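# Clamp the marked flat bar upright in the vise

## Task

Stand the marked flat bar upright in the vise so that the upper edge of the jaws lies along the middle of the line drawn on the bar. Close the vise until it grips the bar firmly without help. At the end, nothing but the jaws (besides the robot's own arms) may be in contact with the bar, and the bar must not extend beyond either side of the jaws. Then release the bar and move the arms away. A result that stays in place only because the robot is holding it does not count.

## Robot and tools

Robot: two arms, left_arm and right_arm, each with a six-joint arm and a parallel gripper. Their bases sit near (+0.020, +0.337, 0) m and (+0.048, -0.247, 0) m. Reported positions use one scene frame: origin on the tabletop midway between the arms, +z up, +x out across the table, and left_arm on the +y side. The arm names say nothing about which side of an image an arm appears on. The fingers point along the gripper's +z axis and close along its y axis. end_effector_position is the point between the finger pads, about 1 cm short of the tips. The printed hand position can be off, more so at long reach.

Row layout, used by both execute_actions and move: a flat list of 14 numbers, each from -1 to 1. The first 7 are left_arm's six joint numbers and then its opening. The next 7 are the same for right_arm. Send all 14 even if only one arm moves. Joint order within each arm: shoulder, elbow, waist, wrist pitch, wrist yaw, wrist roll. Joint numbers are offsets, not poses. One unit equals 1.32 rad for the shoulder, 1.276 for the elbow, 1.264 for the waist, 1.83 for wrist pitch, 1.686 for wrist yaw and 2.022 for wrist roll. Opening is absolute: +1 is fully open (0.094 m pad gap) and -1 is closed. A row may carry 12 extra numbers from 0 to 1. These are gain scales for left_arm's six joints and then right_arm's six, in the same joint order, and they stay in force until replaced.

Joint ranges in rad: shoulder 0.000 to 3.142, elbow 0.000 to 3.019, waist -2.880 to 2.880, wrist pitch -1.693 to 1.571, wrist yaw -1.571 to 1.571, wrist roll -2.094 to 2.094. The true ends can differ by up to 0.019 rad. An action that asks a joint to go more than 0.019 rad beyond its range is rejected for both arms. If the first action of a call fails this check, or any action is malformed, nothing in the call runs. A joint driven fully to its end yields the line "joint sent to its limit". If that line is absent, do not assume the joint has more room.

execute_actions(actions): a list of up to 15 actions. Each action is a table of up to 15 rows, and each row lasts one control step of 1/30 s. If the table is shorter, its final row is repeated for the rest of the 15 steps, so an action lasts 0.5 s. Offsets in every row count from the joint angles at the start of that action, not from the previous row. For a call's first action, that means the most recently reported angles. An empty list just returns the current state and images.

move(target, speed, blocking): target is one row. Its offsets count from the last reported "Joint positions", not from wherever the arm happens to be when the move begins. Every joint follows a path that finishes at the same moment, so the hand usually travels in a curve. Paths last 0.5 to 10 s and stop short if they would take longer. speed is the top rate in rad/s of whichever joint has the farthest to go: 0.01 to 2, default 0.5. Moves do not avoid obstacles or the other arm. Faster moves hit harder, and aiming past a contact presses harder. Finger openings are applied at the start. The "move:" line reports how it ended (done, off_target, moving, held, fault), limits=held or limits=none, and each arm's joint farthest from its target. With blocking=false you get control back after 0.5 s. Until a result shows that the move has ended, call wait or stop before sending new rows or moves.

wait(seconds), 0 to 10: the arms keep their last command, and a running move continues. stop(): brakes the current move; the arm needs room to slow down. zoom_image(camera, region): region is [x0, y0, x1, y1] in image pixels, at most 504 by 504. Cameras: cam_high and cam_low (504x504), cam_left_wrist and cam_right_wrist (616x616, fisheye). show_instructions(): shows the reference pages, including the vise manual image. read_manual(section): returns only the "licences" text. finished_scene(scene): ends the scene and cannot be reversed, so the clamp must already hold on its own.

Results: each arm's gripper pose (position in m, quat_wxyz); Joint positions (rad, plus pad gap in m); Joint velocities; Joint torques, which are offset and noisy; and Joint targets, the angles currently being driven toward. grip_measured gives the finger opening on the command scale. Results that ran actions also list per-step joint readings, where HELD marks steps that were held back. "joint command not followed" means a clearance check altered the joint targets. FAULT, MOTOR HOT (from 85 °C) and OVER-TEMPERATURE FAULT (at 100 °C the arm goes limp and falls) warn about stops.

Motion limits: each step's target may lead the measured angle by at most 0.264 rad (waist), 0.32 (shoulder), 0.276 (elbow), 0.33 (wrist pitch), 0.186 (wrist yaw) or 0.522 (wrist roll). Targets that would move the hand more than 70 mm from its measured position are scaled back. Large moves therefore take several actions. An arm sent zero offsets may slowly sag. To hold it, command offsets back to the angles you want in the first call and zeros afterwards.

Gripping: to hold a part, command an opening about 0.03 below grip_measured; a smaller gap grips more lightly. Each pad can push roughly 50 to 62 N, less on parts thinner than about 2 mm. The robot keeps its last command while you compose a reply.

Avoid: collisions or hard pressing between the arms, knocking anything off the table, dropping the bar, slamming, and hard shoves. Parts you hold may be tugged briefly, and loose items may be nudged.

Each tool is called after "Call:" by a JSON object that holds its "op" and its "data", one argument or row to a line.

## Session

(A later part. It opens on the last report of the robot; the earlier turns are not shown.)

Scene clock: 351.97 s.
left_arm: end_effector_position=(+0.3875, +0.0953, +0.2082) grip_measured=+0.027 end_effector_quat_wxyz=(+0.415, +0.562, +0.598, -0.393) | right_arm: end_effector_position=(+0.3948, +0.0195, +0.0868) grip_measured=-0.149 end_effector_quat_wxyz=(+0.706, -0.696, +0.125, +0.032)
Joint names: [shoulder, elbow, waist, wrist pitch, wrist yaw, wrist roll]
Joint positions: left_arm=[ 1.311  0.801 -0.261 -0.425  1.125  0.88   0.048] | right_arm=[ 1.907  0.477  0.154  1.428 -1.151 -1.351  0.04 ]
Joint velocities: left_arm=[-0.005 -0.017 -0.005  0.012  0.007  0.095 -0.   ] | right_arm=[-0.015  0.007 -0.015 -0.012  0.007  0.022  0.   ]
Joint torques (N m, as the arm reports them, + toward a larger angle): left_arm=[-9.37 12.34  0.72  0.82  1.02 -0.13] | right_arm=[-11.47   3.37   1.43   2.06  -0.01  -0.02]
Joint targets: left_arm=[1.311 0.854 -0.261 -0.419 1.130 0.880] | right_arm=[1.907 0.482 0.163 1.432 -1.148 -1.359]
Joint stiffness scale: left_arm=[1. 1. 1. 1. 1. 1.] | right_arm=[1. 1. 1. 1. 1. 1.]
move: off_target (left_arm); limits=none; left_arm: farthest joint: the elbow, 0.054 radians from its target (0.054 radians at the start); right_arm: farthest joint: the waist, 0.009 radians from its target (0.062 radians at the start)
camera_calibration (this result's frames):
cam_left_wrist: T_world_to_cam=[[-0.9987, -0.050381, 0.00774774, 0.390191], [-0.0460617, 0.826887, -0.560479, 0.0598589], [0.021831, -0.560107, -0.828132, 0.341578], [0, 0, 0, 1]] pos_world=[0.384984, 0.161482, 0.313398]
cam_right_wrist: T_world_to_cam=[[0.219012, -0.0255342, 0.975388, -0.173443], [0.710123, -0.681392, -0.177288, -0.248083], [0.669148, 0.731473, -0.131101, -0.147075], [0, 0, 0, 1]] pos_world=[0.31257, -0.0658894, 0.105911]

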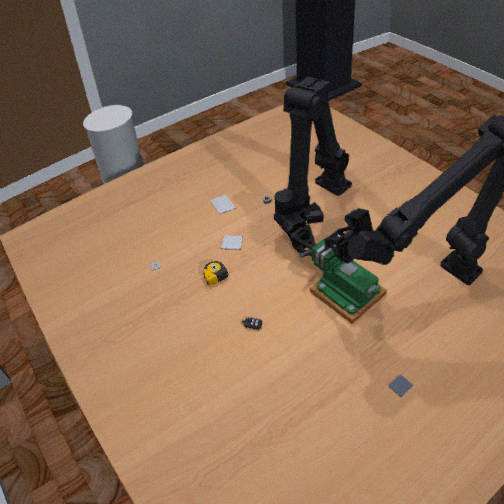

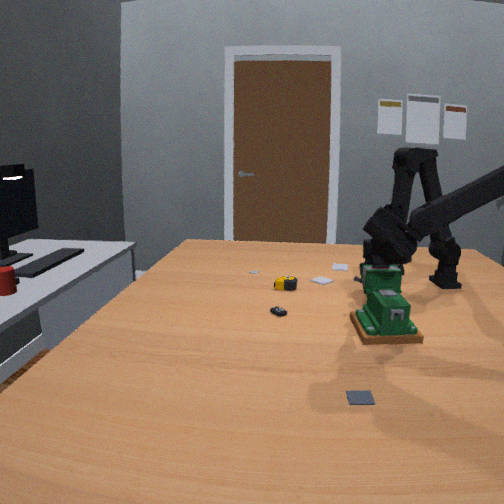

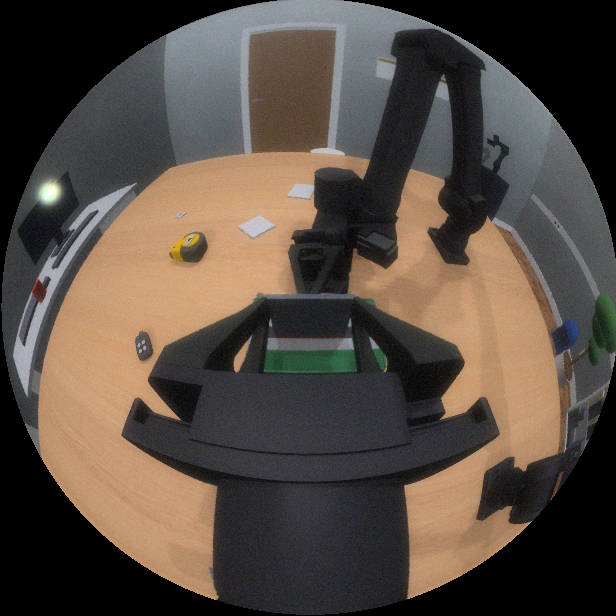

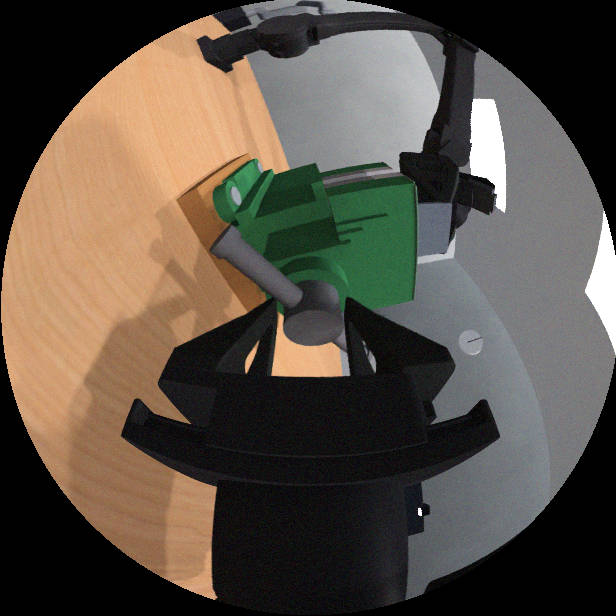

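Call:
{"op": "move", "data": {
  "target": [0, 0.0415, 0, 0.003, 0.0035, 0.0163, -0.01, 0, 0.004, 0.003, 0.002, 0.002, 0.99, -0.149],
  "speed": 1.8
}}

Call:
{"op": "move", "data": {
  "target": [0, 0.0415, 0, 0.003, 0.0035, 0, -0.01, 0, 0.004, 0.004, 0.002, 0, 0.72, -0.149],
  "speed": 1.8
}}

Call:
{"op": "zoom_image", "data": {
  "camera": "cam_left_wrist",
  "region": [245, 300, 375, 360]
}}

Scene clock: 359.43 s.
left_arm: end_effector_position=(+0.3876, +0.0952, +0.2084) grip_measured=+0.027 end_effector_quat_wxyz=(+0.420, +0.570, +0.591, -0.388) | right_arm: end_effector_position=(+0.3950, +0.0191, +0.0866) grip_measured=-0.149 end_effector_quat_wxyz=(+0.364, -0.282, +0.649, +0.605)
Joint names: [shoulder, elbow, waist, wrist pitch, wrist yaw, wrist roll]
Joint positions: left_arm=[ 1.311  0.801 -0.261 -0.425  1.126  0.906  0.048] | right_arm=[ 1.907  0.477  0.153  1.427 -1.151  0.616  0.04 ]
Joint velocities: left_arm=[-0.015  0.007 -0.015 -0.007  0.022 -0.007  0.001] | right_arm=[-0.005 -0.007  0.005 -0.017 -0.037  0.007  0.001]
Joint torques (N m, as the arm reports them, + toward a larger angle): left_arm=[-9.24 12.41 -0.21  0.82  0.95  0.05] | right_arm=[-11.71   3.44   1.11   2.28   0.06   0.27]
Joint targets: left_arm=[1.311 0.854 -0.261 -0.419 1.131 0.913] | right_arm=[1.907 0.482 0.158 1.432 -1.147 0.650]
Joint stiffness scale: left_arm=[1. 1. 1. 1. 1. 1.] | right_arm=[1. 1. 1. 1. 1. 1.]
move: off_target (left_arm, right_arm); limits=none; left_arm: farthest joint: the elbow, 0.053 radians from its target (0.053 radians at the start); right_arm: farthest joint: the wrist roll, 0.035 radians from its target (2.002 radians at the start)
camera_calibration (this result's frames):
cam_left_wrist: T_world_to_cam=[[-0.99901, -0.0413014, -0.0165122, 0.394572], [-0.0249571, 0.827765, -0.56052, 0.0517614], [0.0368185, -0.559553, -0.827976, 0.335829], [0, 0, 0, 1]] pos_world=[0.383109, 0.161364, 0.313587]
cam_right_wrist: T_world_to_cam=[[0.80709, -0.105872, -0.580858, -0.269319], [-0.544027, -0.515641, -0.661929, 0.285643], [-0.229434, 0.850239, -0.473766, 0.235373], [0, 0, 0, 1]] pos_world=[0.426765, -0.0813474, 0.144151]

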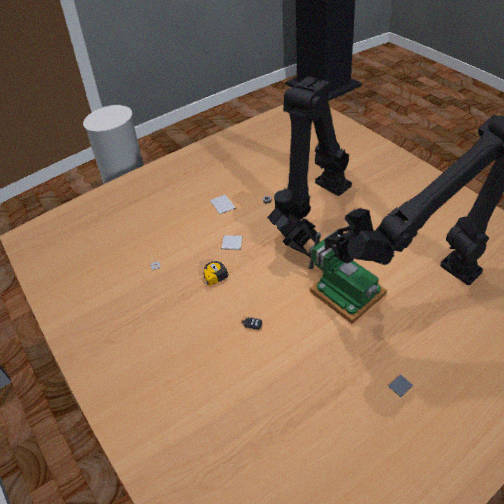

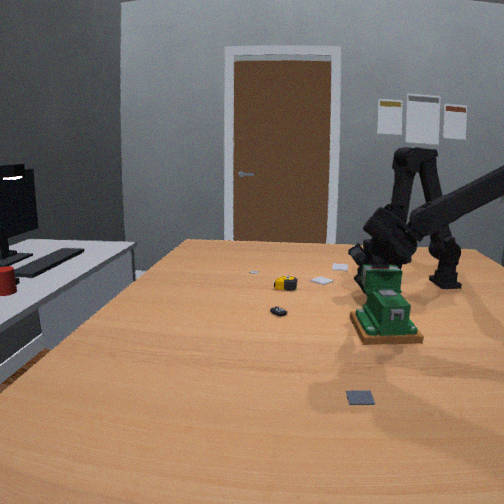

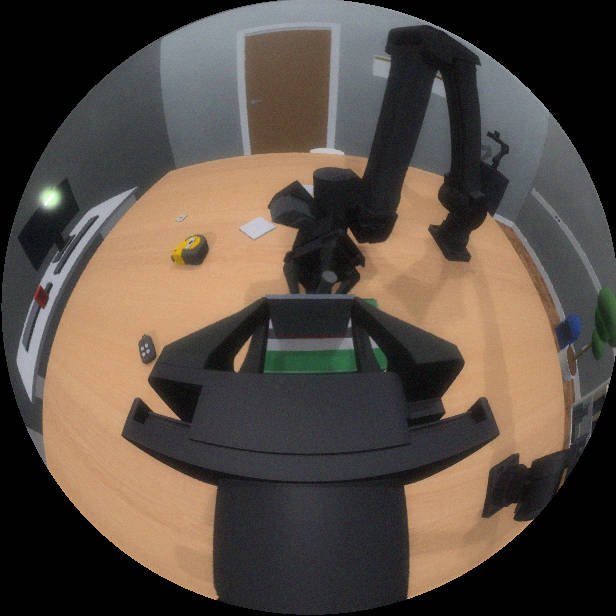

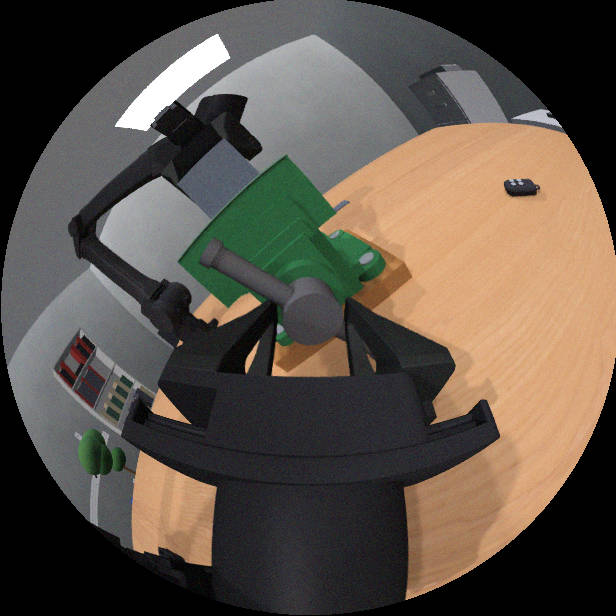

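Scene clock: 361.40 s.
left_arm: end_effector_position=(+0.3868, +0.0954, +0.2072) grip_measured=+0.027 end_effector_quat_wxyz=(+0.419, +0.569, +0.591, -0.389) | right_arm: end_effector_position=(+0.3951, +0.0189, +0.0866) grip_measured=-0.149 end_effector_quat_wxyz=(-0.118, +0.210, +0.676, +0.697)
Joint names: [shoulder, elbow, waist, wrist pitch, wrist yaw, wrist roll]
Joint positions: left_arm=[ 1.311  0.798 -0.261 -0.425  1.125  0.906  0.048] | right_arm=[ 1.907  0.477  0.153  1.427 -1.151  2.037  0.04 ]
Joint velocities: left_arm=[-0.005  0.007 -0.024  0.022 -0.022  0.037  0.001] | right_arm=[ 0.005  0.007 -0.005 -0.007 -0.095 -0.051  0.   ]
Joint torques (N m, as the arm reports them, + toward a larger angle): left_arm=[-8.19 12.41  0.17  0.7   0.98 -0.03] | right_arm=[-11.74   3.44   1.15   2.24  -0.12   0.25]
Joint targets: left_arm=[1.311 0.854 -0.261 -0.419 1.131 0.906] | right_arm=[1.907 0.482 0.158 1.430 -1.151 2.071]
Joint stiffness scale: left_arm=[1. 1. 1. 1. 1. 1.] | right_arm=[1. 1. 1. 1. 1. 1.]
move: off_target (left_arm, right_arm); limits=none; left_arm: farthest joint: the elbow, 0.056 radians from its target (0.053 radians at the start); right_arm: farthest joint: the wrist roll, 0.035 radians from its target (1.456 radians at the start)
camera_calibration (this result's frames):
cam_left_wrist: T_world_to_cam=[[-0.99904, -0.041514, -0.0140113, 0.393317], [-0.026567, 0.828252, -0.559726, 0.0513341], [0.0348414, -0.558816, -0.828559, 0.335813], [0, 0, 0, 1]] pos_world=[0.382603, 0.161468, 0.312485]
cam_right_wrist: T_world_to_cam=[[-0.449058, 0.0611957, -0.891405, 0.250607], [-0.796369, -0.479784, 0.368245, 0.295525], [-0.405147, 0.87525, 0.264185, 0.240615], [0, 0, 0, 1]] pos_world=[0.445368, -0.0841461, 0.0509998]

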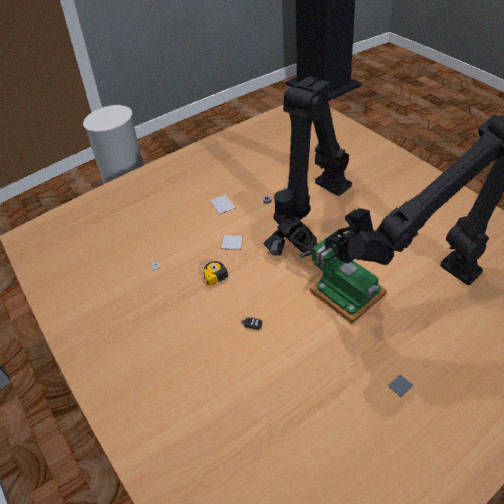

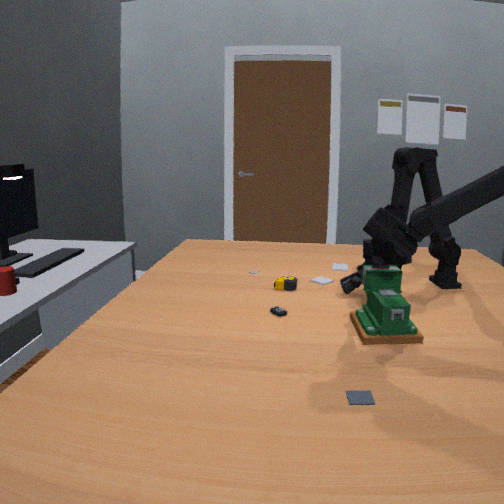

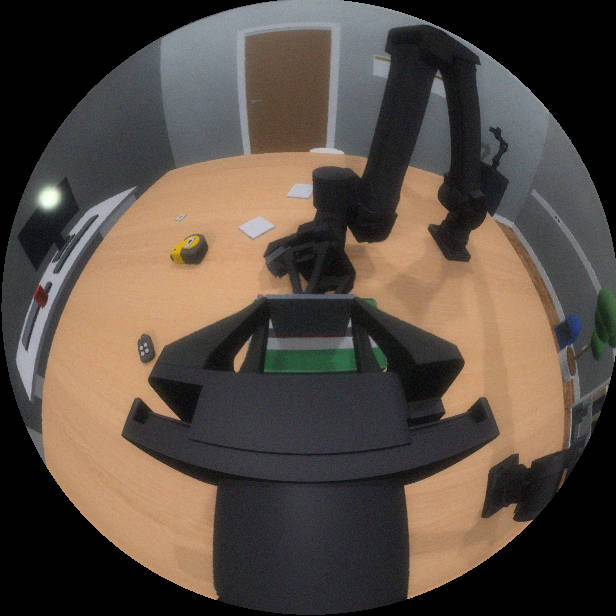

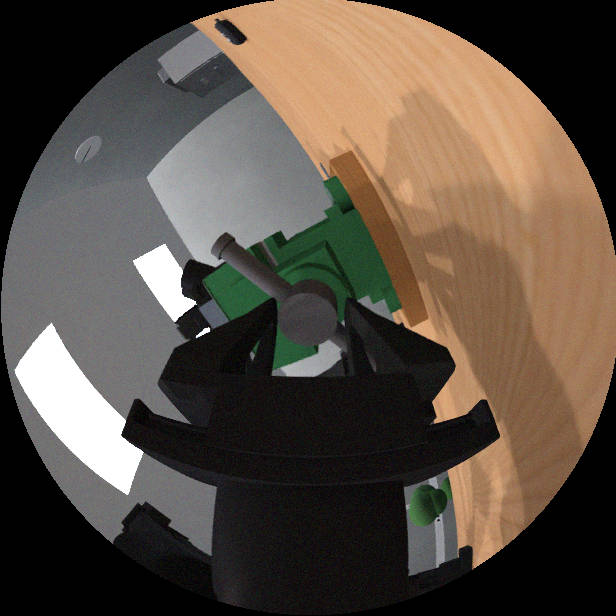

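Region (245, 300, 375, 360) of cam_left_wrist's 616x616 image, scaled by 3.877, with more detail than that image has; it fills the top 233 rows of this view, and the rest is white.

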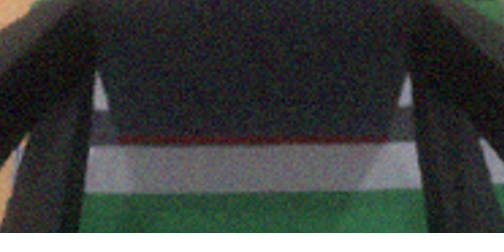

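Call:
{"op": "move", "data": {
  "target": [0, 0.043, 0, 0.003, 0.004, 0, -0.01, 0, 0.004, -0.045, 0.002, -0.039, -0.99, -0.149],
  "speed": 1.8
}}

Call:
{"op": "zoom_image", "data": {
  "camera": "cam_right_wrist",
  "region": [230, 140, 340, 200]
}}

Call:
{"op": "move", "data": {
  "target": [0, 0.042, 0, 0.003, 0.004, 0, -0.01, 0, 0.004, 0, 0.002, 0, -0.7015, -0.149],
  "speed": 1.8
}}

Call:
{"op": "move", "data": {
  "target": [0, 0.042, 0, 0.003, 0.004, 0, -0.01, 0, 0.004, 0.049, 0.002, 0.0439, -0.004, -0.149],
  "speed": 0.15
}}

Scene clock: 365.57 s.
left_arm: end_effector_position=(+0.3875, +0.0952, +0.2085) grip_measured=+0.027 end_effector_quat_wxyz=(+0.420, +0.570, +0.590, -0.388) | right_arm: end_effector_position=(+0.3962, +0.0044, +0.0866) grip_measured=-0.149 end_effector_quat_wxyz=(+0.514, -0.456, +0.541, +0.484)
Joint names: [shoulder, elbow, waist, wrist pitch, wrist yaw, wrist roll]
Joint positions: left_arm=[ 1.311  0.801 -0.261 -0.425  1.126  0.906  0.048] | right_arm=[ 1.907  0.477  0.107  1.427 -1.214  0.051  0.04 ]
Joint velocities: left_arm=[-0.005  0.012 -0.005  0.022 -0.007 -0.037 -0.002] | right_arm=[ 0.005  0.012  0.005 -0.007  0.022 -0.051  0.   ]
Joint torques (N m, as the arm reports them, + toward a larger angle): left_arm=[-9.03 12.19 -0.52  0.64  0.94 -0.02] | right_arm=[-11.65   3.35  -0.42   2.13  -0.21  -0.21]
Joint targets: left_arm=[1.311 0.853 -0.261 -0.419 1.132 0.906] | right_arm=[1.907 0.482 0.096 1.430 -1.217 0.035]
Joint stiffness scale: left_arm=[1. 1. 1. 1. 1. 1.] | right_arm=[1. 1. 1. 1. 1. 1.]
move: off_target (left_arm); limits=none; left_arm: farthest joint: the elbow, 0.052 radians from its target (0.054 radians at the start); right_arm: farthest joint: the wrist roll, 0.016 radians from its target (2.003 radians at the start)
camera_calibration (this result's frames):
cam_left_wrist: T_world_to_cam=[[-0.999031, -0.0408583, -0.0163544, 0.394424], [-0.0246567, 0.82744, -0.561013, 0.0518629], [0.0364543, -0.560066, -0.827646, 0.336009], [0, 0, 0, 1]] pos_world=[0.383072, 0.161389, 0.313643]
cam_right_wrist: T_world_to_cam=[[0.992068, -0.112713, -0.0556486, -0.390552], [-0.110728, -0.57404, -0.811306, 0.120252], [0.0594998, 0.811033, -0.581967, 0.143264], [0, 0, 0, 1]] pos_world=[0.392246, -0.0911827, 0.159202]

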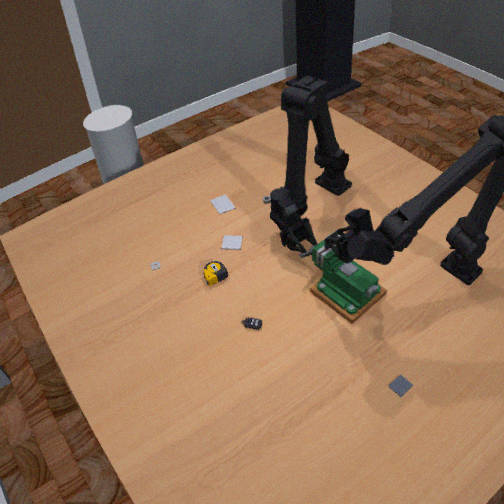

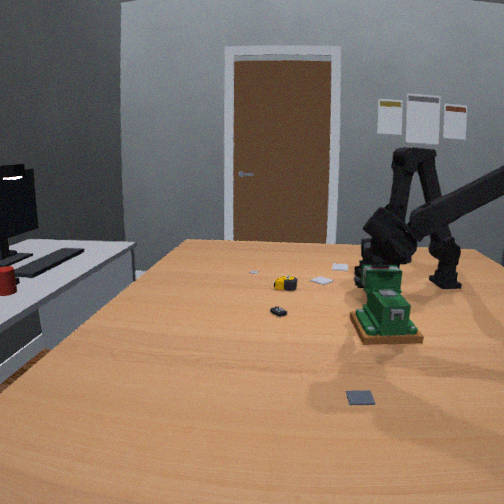

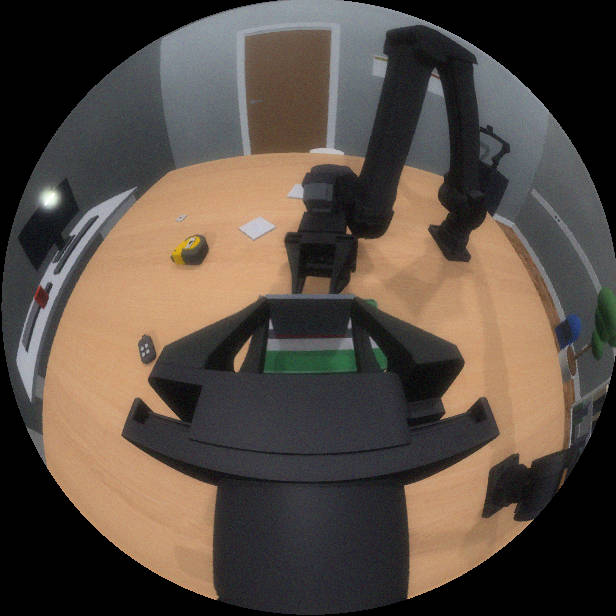

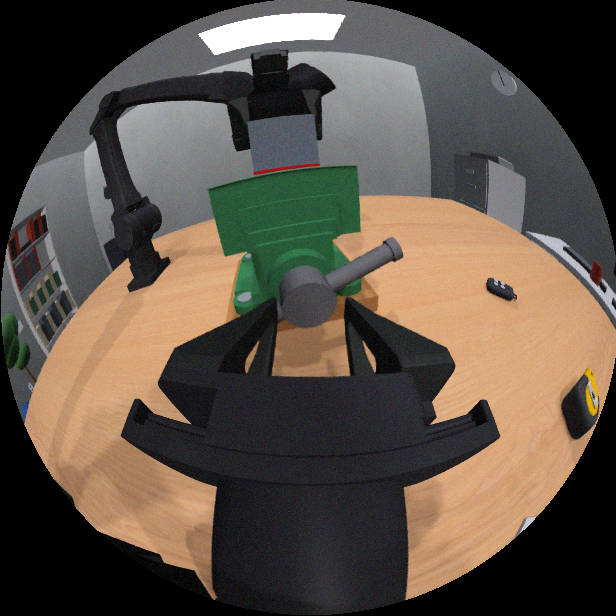

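Region (230, 140, 340, 200) of cam_right_wrist's 616x616 image, scaled by 4.582, with more detail than that image has; it fills the top 275 rows of this view, and the rest is white.

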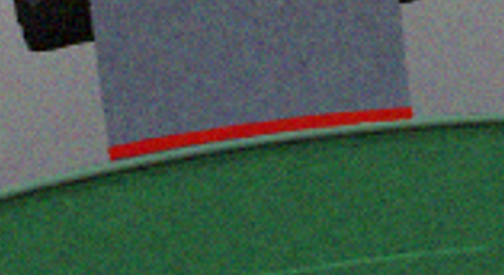

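Scene clock: 367.50 s.
left_arm: end_effector_position=(+0.3878, +0.0951, +0.2090) grip_measured=+0.027 end_effector_quat_wxyz=(+0.420, +0.570, +0.590, -0.388) | right_arm: end_effector_position=(+0.3962, +0.0044, +0.0866) grip_measured=-0.149 end_effector_quat_wxyz=(+0.706, -0.697, +0.120, +0.038)
Joint names: [shoulder, elbow, waist, wrist pitch, wrist yaw, wrist roll]
Joint positions: left_arm=[ 1.311  0.802 -0.261 -0.425  1.127  0.906  0.048] | right_arm=[ 1.907  0.477  0.107  1.427 -1.214 -1.35   0.04 ]
Joint velocities: left_arm=[-0.005 -0.027  0.005  0.007 -0.022 -0.095 -0.   ] | right_arm=[-0.005  0.002 -0.005 -0.002  0.037  0.007 -0.   ]
Joint torques (N m, as the arm reports them, + toward a larger angle): left_arm=[-8.69 12.17  0.13  0.66  0.98 -0.09] | right_arm=[-11.5    3.25   0.64   2.01  -0.11  -0.11]
Joint targets: left_arm=[1.311 0.855 -0.261 -0.419 1.133 0.906] | right_arm=[1.907 0.482 0.107 1.430 -1.214 -1.367]
Joint stiffness scale: left_arm=[1. 1. 1. 1. 1. 1.] | right_arm=[1. 1. 1. 1. 1. 1.]
move: off_target (left_arm); limits=none; left_arm: farthest joint: the elbow, 0.052 radians from its target (0.054 radians at the start); right_arm: farthest joint: the wrist roll, 0.017 radians from its target (1.419 radians at the start)
camera_calibration (this result's frames):
cam_left_wrist: T_world_to_cam=[[-0.999023, -0.040641, -0.0173814, 0.39492], [-0.0238795, 0.827138, -0.561491, 0.0520742], [0.0371964, -0.560528, -0.8273, 0.336067], [0, 0, 0, 1]] pos_world=[0.383277, 0.161352, 0.314132]
cam_right_wrist: T_world_to_cam=[[0.221627, -0.0218188, 0.974887, -0.174963], [0.720796, -0.669675, -0.178851, -0.263527], [0.65676, 0.742334, -0.132691, -0.13196], [0, 0, 0, 1]] pos_world=[0.315391, -0.0823363, 0.105927]

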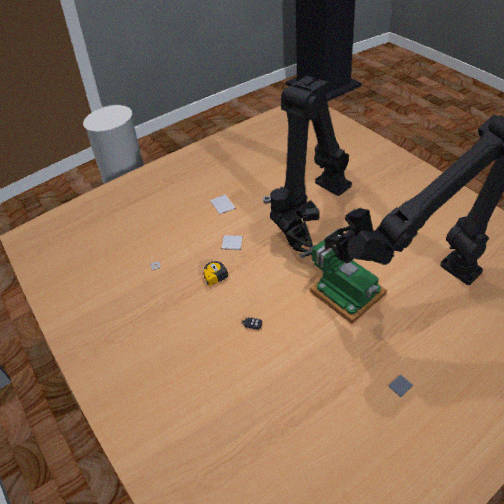

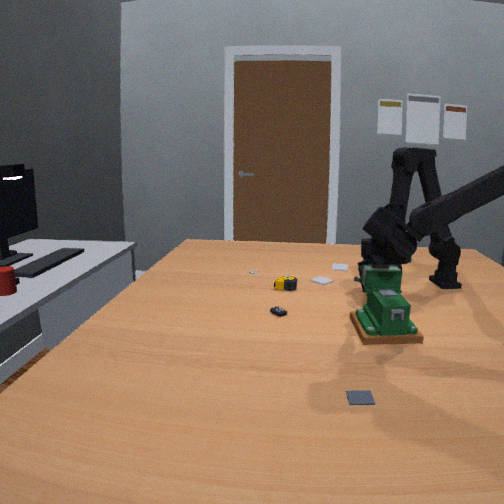

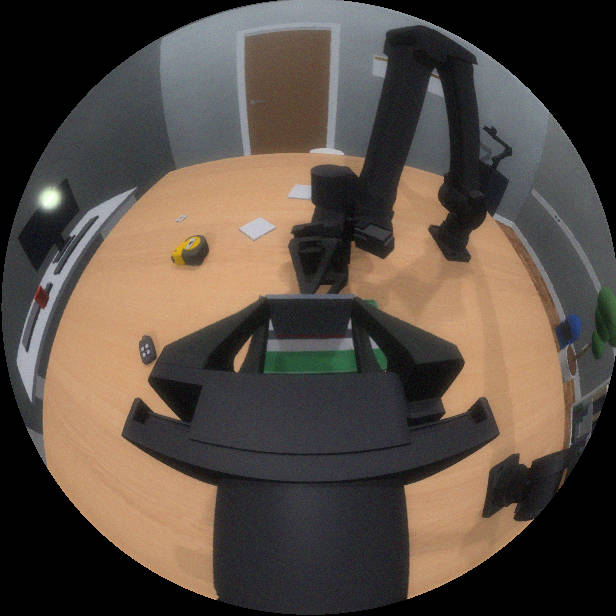

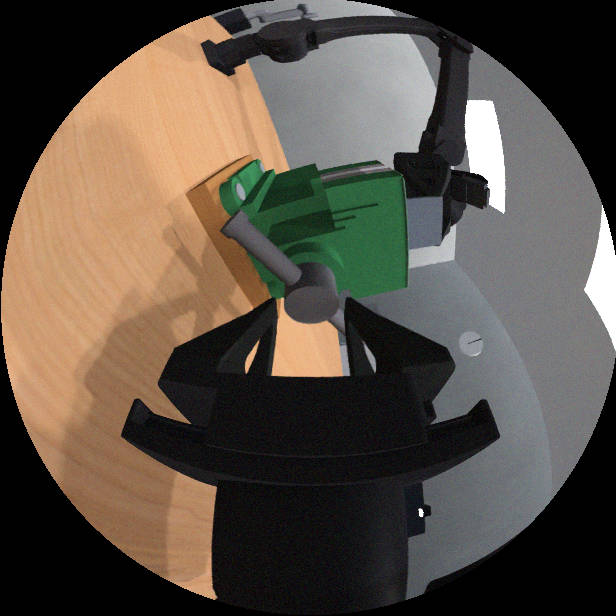

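Scene clock: 368.30 s.
left_arm: end_effector_position=(+0.3878, +0.0951, +0.2091) grip_measured=+0.027 end_effector_quat_wxyz=(+0.420, +0.570, +0.590, -0.389) | right_arm: end_effector_position=(+0.3944, +0.0215, +0.0866) grip_measured=-0.149 end_effector_quat_wxyz=(+0.706, -0.696, +0.126, +0.032)
Joint names: [shoulder, elbow, waist, wrist pitch, wrist yaw, wrist roll]
Joint positions: left_arm=[ 1.311  0.802 -0.261 -0.425  1.127  0.906  0.048] | right_arm=[ 1.907  0.477  0.161  1.427 -1.143 -1.35   0.04 ]
Joint velocities: left_arm=[-0.005 -0.007 -0.005 -0.012 -0.007  0.037 -0.   ] | right_arm=[-0.005 -0.007 -0.005  0.007  0.037 -0.022  0.001]
Joint torques (N m, as the arm reports them, + toward a larger angle): left_arm=[-8.93 12.3  -0.08  0.54  1.03 -0.07] | right_arm=[-11.59   3.31   1.54   2.07  -0.01  -0.02]
Joint targets: left_arm=[1.311 0.856 -0.261 -0.419 1.133 0.906] | right_arm=[1.907 0.482 0.169 1.430 -1.140 -1.359]
Joint stiffness scale: left_arm=[1. 1. 1. 1. 1. 1.] | right_arm=[1. 1. 1. 1. 1. 1.]
move: off_target (left_arm); limits=none; left_arm: farthest joint: the elbow, 0.053 radians from its target (0.053 radians at the start); right_arm: farthest joint: the waist, 0.008 radians from its target (0.062 radians at the start)
camera_calibration (this result's frames):
cam_left_wrist: T_world_to_cam=[[-0.999033, -0.0404194, -0.0173028, 0.394846], [-0.0237291, 0.826975, -0.561737, 0.0521249], [0.037014, -0.560784, -0.827135, 0.336157], [0, 0, 0, 1]] pos_world=[0.383258, 0.161365, 0.31416]
cam_right_wrist: T_world_to_cam=[[0.221129, -0.0255168, 0.974911, -0.173884], [0.708688, -0.68254, -0.178608, -0.245747], [0.669973, 0.730403, -0.132846, -0.148522], [0, 0, 0, 1]] pos_world=[0.312114, -0.0636882, 0.105899]

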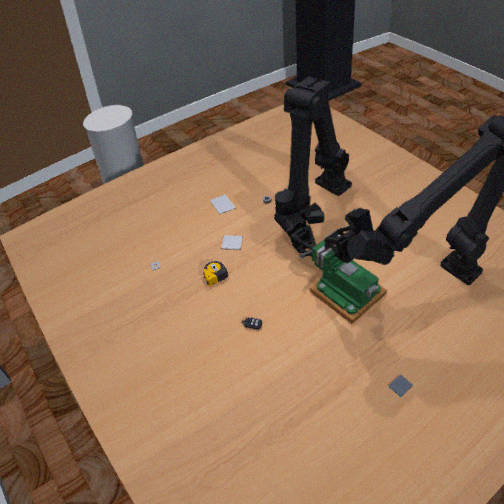

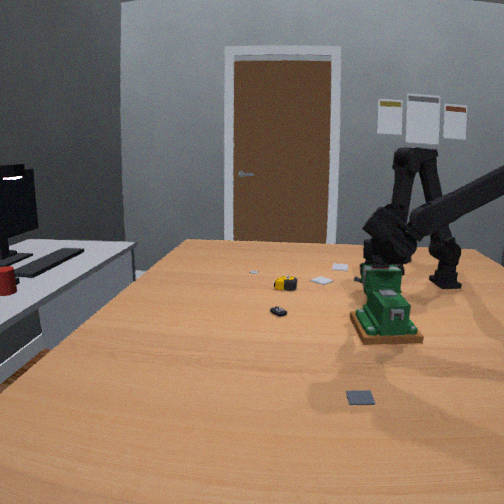

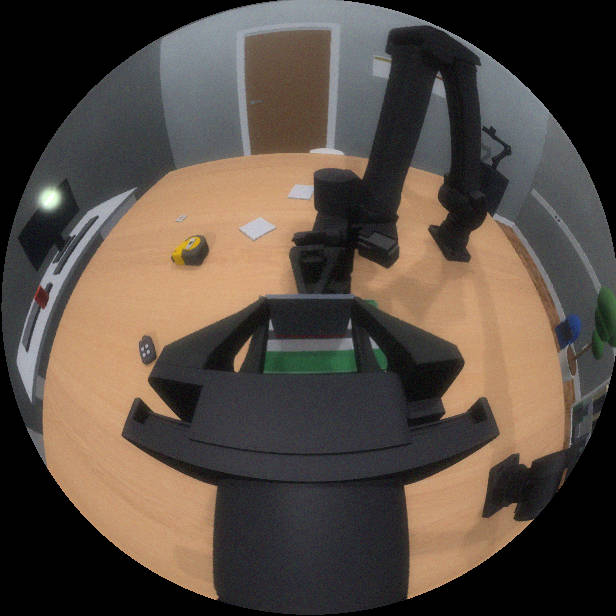

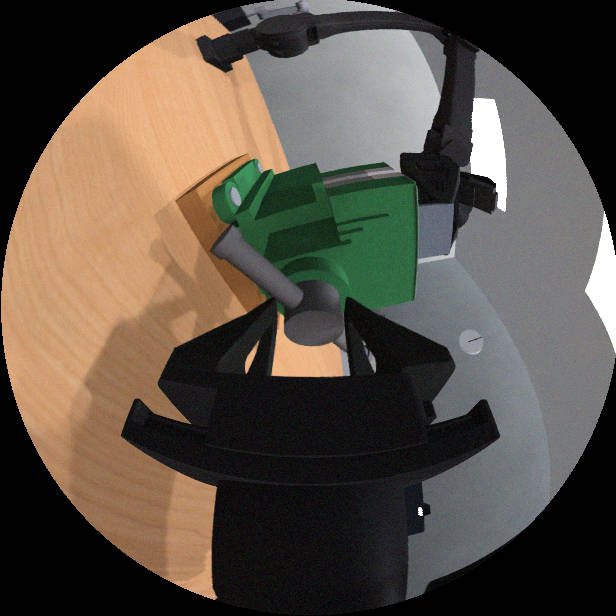

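Call:
{"op": "move", "data": {
  "target": [0, 0.040, 0, 0.003, 0.003, 0, -0.01, 0, 0.004, 0.003, 0.002, 0.004, 0.99, -0.149],
  "speed": 1.8
}}

Call:
{"op": "zoom_image", "data": {
  "camera": "cam_left_wrist",
  "region": [245, 300, 375, 360]
}}

Scene clock: 374.57 s.
left_arm: end_effector_position=(+0.3868, +0.0953, +0.2076) grip_measured=+0.027 end_effector_quat_wxyz=(+0.419, +0.569, +0.591, -0.389) | right_arm: end_effector_position=(+0.3949, +0.0213, +0.0865) grip_measured=-0.149 end_effector_quat_wxyz=(+0.365, -0.280, +0.650, +0.605)
Joint names: [shoulder, elbow, waist, wrist pitch, wrist yaw, wrist roll]
Joint positions: left_arm=[ 1.311  0.799 -0.261 -0.425  1.127  0.906  0.048] | right_arm=[ 1.907  0.477  0.161  1.426 -1.14   0.616  0.04 ]
Joint velocities: left_arm=[ 0.005 -0.002 -0.005 -0.007 -0.022  0.007 -0.001] | right_arm=[-0.005 -0.002  0.005  0.002 -0.051  0.037  0.001]
Joint torques (N m, as the arm reports them, + toward a larger angle): left_arm=[-9.66 12.26 -0.45  0.61  0.96 -0.1 ] | right_arm=[-11.71   3.44   1.02   2.23   0.07   0.28]
Joint targets: left_arm=[1.311 0.853 -0.261 -0.419 1.132 0.906] | right_arm=[1.907 0.482 0.165 1.430 -1.136 0.651]
Joint stiffness scale: left_arm=[1. 1. 1. 1. 1. 1.] | right_arm=[1. 1. 1. 1. 1. 1.]
move: off_target (left_arm, right_arm); limits=none; left_arm: farthest joint: the elbow, 0.054 radians from its target (0.051 radians at the start); right_arm: farthest joint: the wrist roll, 0.035 radians from its target (2.002 radians at the start)
camera_calibration (this result's frames):
cam_left_wrist: T_world_to_cam=[[-0.999075, -0.0406292, -0.0140637, 0.393211], [-0.02576, 0.827557, -0.560791, 0.0515917], [0.034423, -0.55991, -0.827838, 0.336163], [0, 0, 0, 1]] pos_world=[0.382605, 0.161502, 0.312751]
cam_right_wrist: T_world_to_cam=[[0.806036, -0.10898, -0.581746, -0.268515], [-0.546724, -0.513594, -0.661298, 0.287708], [-0.226713, 0.851084, -0.473557, 0.232296], [0, 0, 0, 1]] pos_world=[0.426395, -0.0792015, 0.144058]

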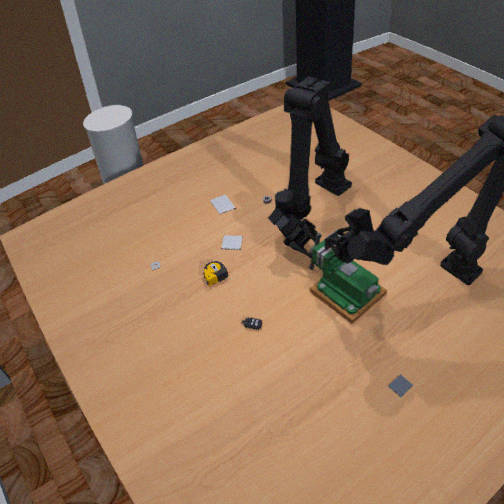

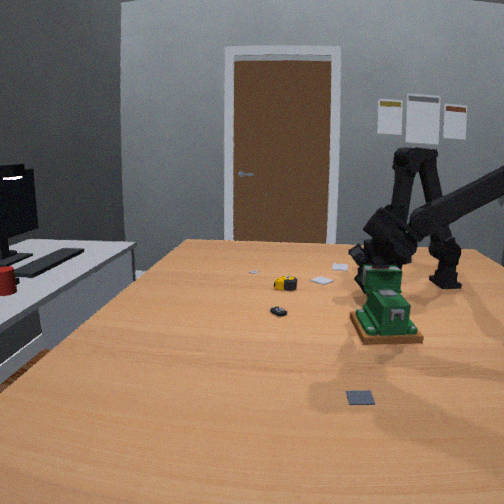

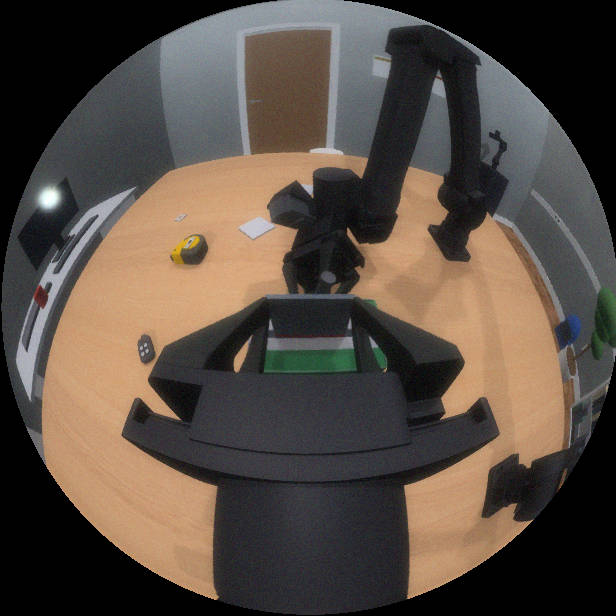

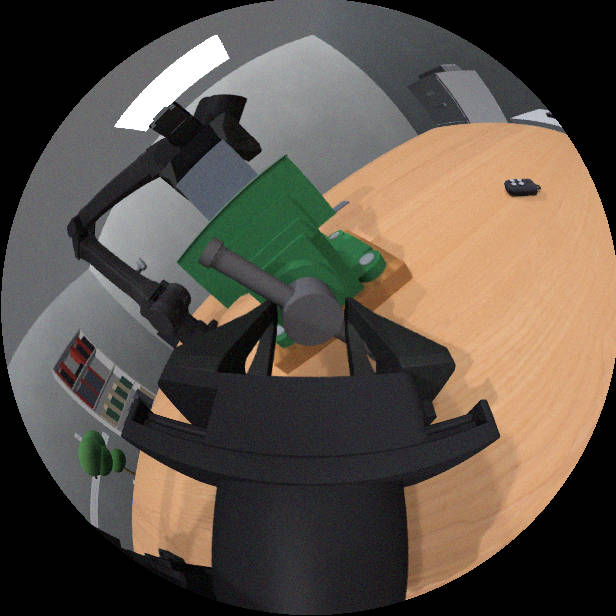

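Region (245, 300, 375, 360) of cam_left_wrist's 616x616 image, scaled by 3.877, with more detail than that image has; it fills the top 233 rows of this view, and the rest is white.

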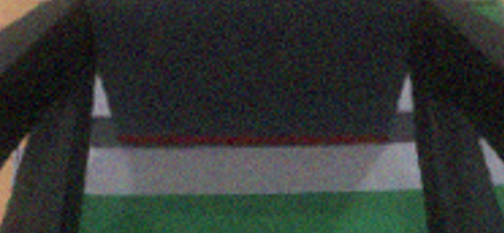

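Call:
{"op": "move", "data": {
  "target": [0, 0.0425, 0, 0.003, 0.003, 0, -0.01, 0, 0.004, 0.004, 0.002, 0, 0.72, -0.149],
  "speed": 1.8
}}

Call:
{"op": "move", "data": {
  "target": [0, 0.042, 0, 0.003, 0.003, 0, -0.01, 0, 0.004, -0.045, 0.002, -0.039, -0.99, -0.149],
  "speed": 1.8
}}

Call:
{"op": "zoom_image", "data": {
  "camera": "cam_right_wrist",
  "region": [230, 140, 340, 200]
}}

Call:
{"op": "zoom_image", "data": {
  "camera": "cam_left_wrist",
  "region": [245, 300, 375, 360]
}}

Scene clock: 378.37 s.
left_arm: end_effector_position=(+0.3874, +0.0952, +0.2084) grip_measured=+0.027 end_effector_quat_wxyz=(+0.420, +0.569, +0.590, -0.389) | right_arm: end_effector_position=(+0.3949, +0.0213, +0.0865) grip_measured=-0.149 end_effector_quat_wxyz=(-0.118, +0.212, +0.675, +0.697)
Joint names: [shoulder, elbow, waist, wrist pitch, wrist yaw, wrist roll]
Joint positions: left_arm=[ 1.311  0.801 -0.261 -0.425  1.127  0.906  0.048] | right_arm=[ 1.907  0.477  0.161  1.426 -1.14   2.038  0.04 ]
Joint velocities: left_arm=[-0.015 -0.002 -0.015 -0.012  0.007  0.022 -0.   ] | right_arm=[-0.005 -0.002  0.005 -0.002 -0.007 -0.037  0.001]
Joint torques (N m, as the arm reports them, + toward a larger angle): left_arm=[-8.97 12.4   0.56  0.59  0.9  -0.04] | right_arm=[-11.73   3.45   1.1    2.25  -0.11   0.21]
Joint targets: left_arm=[1.311 0.853 -0.261 -0.419 1.132 0.906] | right_arm=[1.907 0.482 0.166 1.430 -1.140 2.073]
Joint stiffness scale: left_arm=[1. 1. 1. 1. 1. 1.] | right_arm=[1. 1. 1. 1. 1. 1.]
move: off_target (left_arm, right_arm); limits=none; left_arm: farthest joint: the elbow, 0.053 radians from its target (0.054 radians at the start); right_arm: farthest joint: the wrist roll, 0.034 radians from its target (1.455 radians at the start)
camera_calibration (this result's frames):
cam_left_wrist: T_world_to_cam=[[-0.999047, -0.0406354, -0.0159069, 0.39416], [-0.0247156, 0.827324, -0.561181, 0.0518601], [0.035964, -0.560253, -0.82754, 0.33611], [0, 0, 0, 1]] pos_world=[0.382979, 0.161419, 0.313518]
cam_right_wrist: T_world_to_cam=[[-0.450194, 0.0625698, -0.890736, 0.250668], [-0.797282, -0.477352, 0.369429, 0.296735], [-0.402079, 0.876482, 0.264786, 0.237149], [0, 0, 0, 1]] pos_world=[0.444784, -0.0818939, 0.050863]

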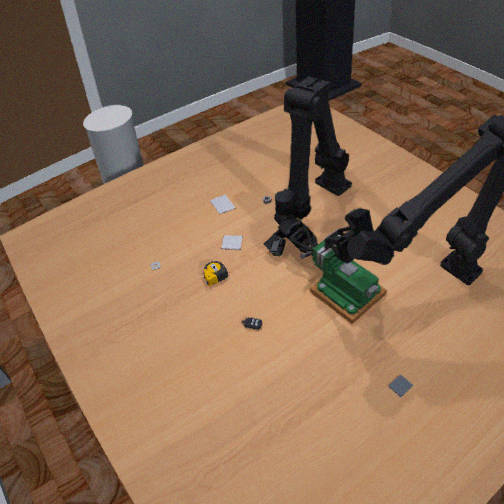

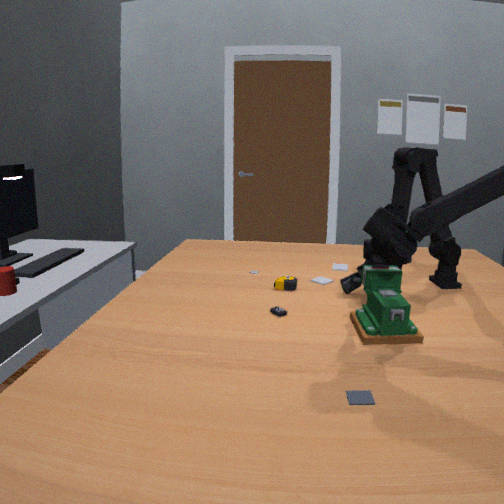

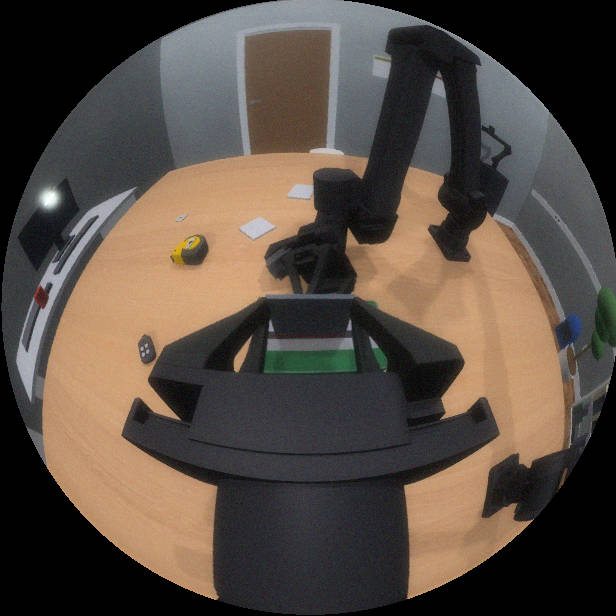

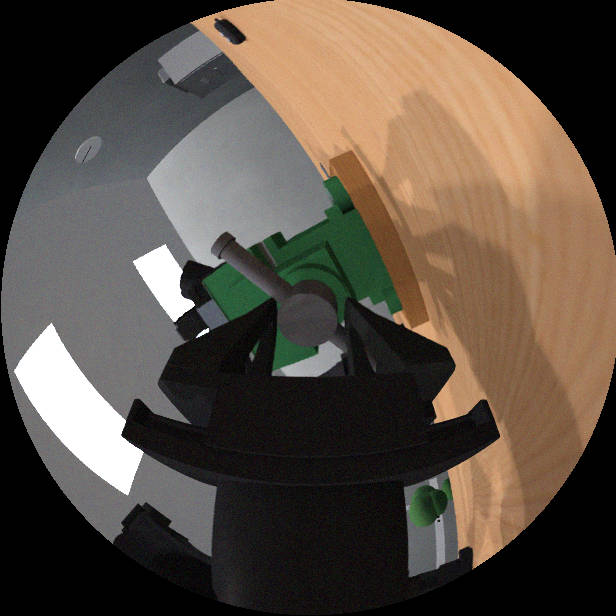

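Scene clock: 380.60 s.
left_arm: end_effector_position=(+0.3877, +0.0952, +0.2088) grip_measured=+0.027 end_effector_quat_wxyz=(+0.420, +0.570, +0.590, -0.388) | right_arm: end_effector_position=(+0.3962, +0.0064, +0.0865) grip_measured=-0.149 end_effector_quat_wxyz=(+0.515, -0.454, +0.543, +0.484)
Joint names: [shoulder, elbow, waist, wrist pitch, wrist yaw, wrist roll]
Joint positions: left_arm=[ 1.311  0.802 -0.261 -0.425  1.126  0.906  0.048] | right_arm=[ 1.907  0.477  0.114  1.426 -1.204  0.054  0.04 ]
Joint velocities: left_arm=[-0.005 -0.007 -0.005  0.002 -0.037  0.037  0.   ] | right_arm=[-0.005  0.017 -0.005 -0.007 -0.051 -0.051 -0.001]
Joint torques (N m, as the arm reports them, + toward a larger angle): left_arm=[-9.95 12.19  0.16  0.59  0.95 -0.03] | right_arm=[-11.6    3.36  -0.31   2.13  -0.18  -0.26]
Joint targets: left_arm=[1.311 0.854 -0.261 -0.419 1.132 0.906] | right_arm=[1.907 0.482 0.104 1.430 -1.206 0.036]
Joint stiffness scale: left_arm=[1. 1. 1. 1. 1. 1.] | right_arm=[1. 1. 1. 1. 1. 1.]
move: off_target (left_arm); limits=none; left_arm: farthest joint: the elbow, 0.053 radians from its target (0.054 radians at the start); right_arm: farthest joint: the wrist roll, 0.018 radians from its target (2.002 radians at the start)
camera_calibration (this result's frames):
cam_left_wrist: T_world_to_cam=[[-0.999019, -0.0408611, -0.0170916, 0.394804], [-0.0242388, 0.827347, -0.561168, 0.05197], [0.0370706, -0.560203, -0.827525, 0.335988], [0, 0, 0, 1]] pos_world=[0.383221, 0.161356, 0.31395]
cam_right_wrist: T_world_to_cam=[[0.991525, -0.116113, -0.0582757, -0.389916], [-0.114836, -0.573543, -0.811087, 0.123], [0.0607543, 0.810905, -0.582016, 0.141063], [0, 0, 0, 1]] pos_world=[0.392166, -0.089117, 0.159142]

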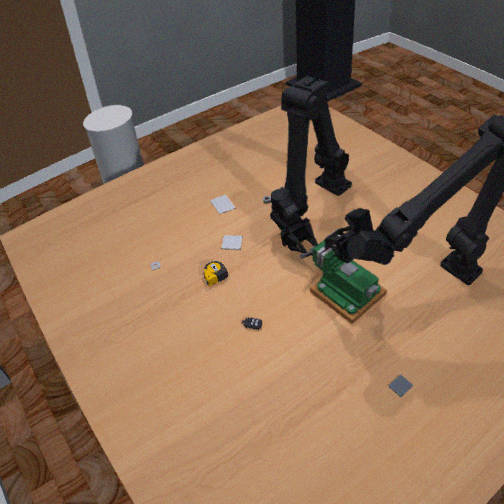

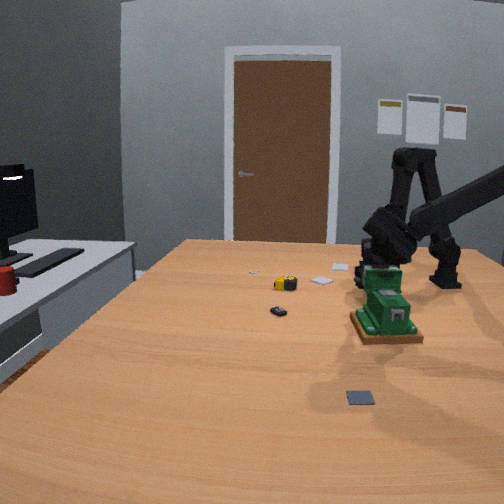

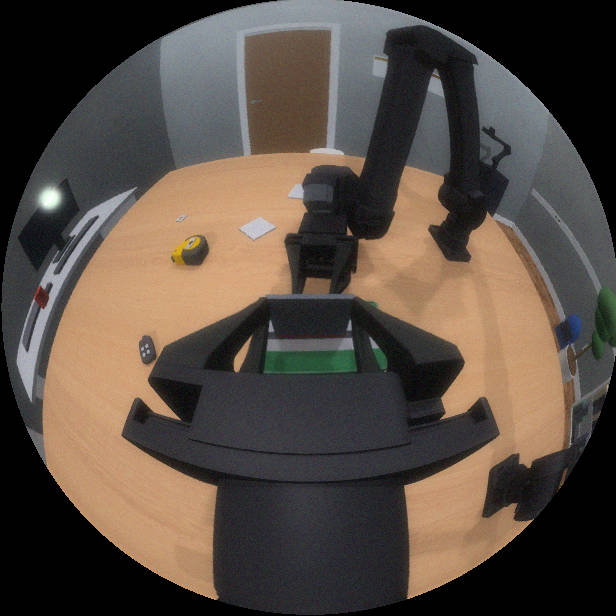

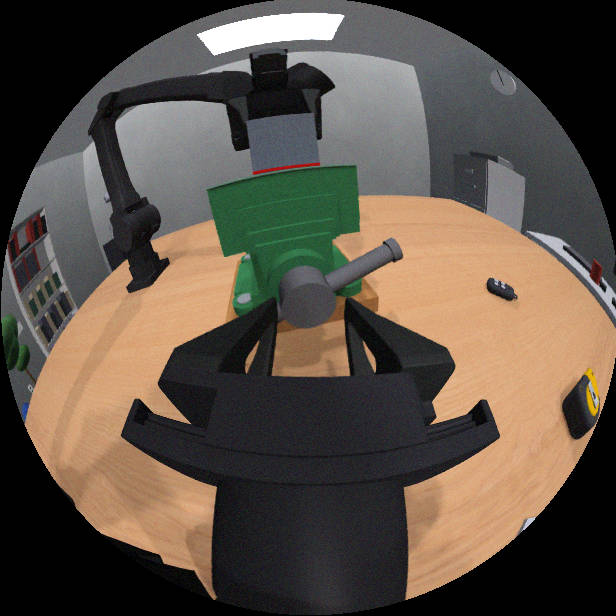

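Region (230, 140, 340, 200) of cam_right_wrist's 616x616 image, scaled by 4.582, with more detail than that image has; it fills the top 275 rows of this view, and the rest is white.

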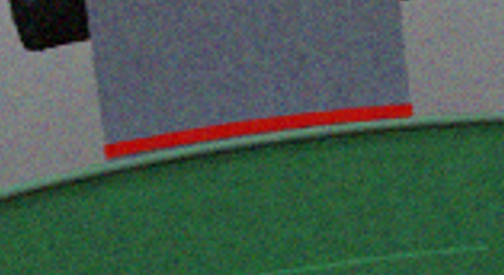

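Region (245, 300, 375, 360) of cam_left_wrist's 616x616 image, scaled by 3.877, with more detail than that image has; it fills the top 233 rows of this view, and the rest is white.

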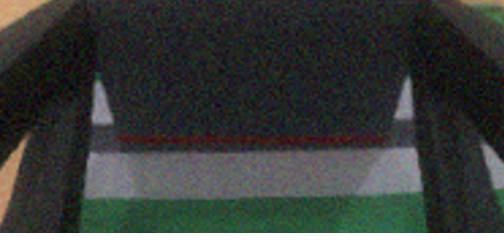

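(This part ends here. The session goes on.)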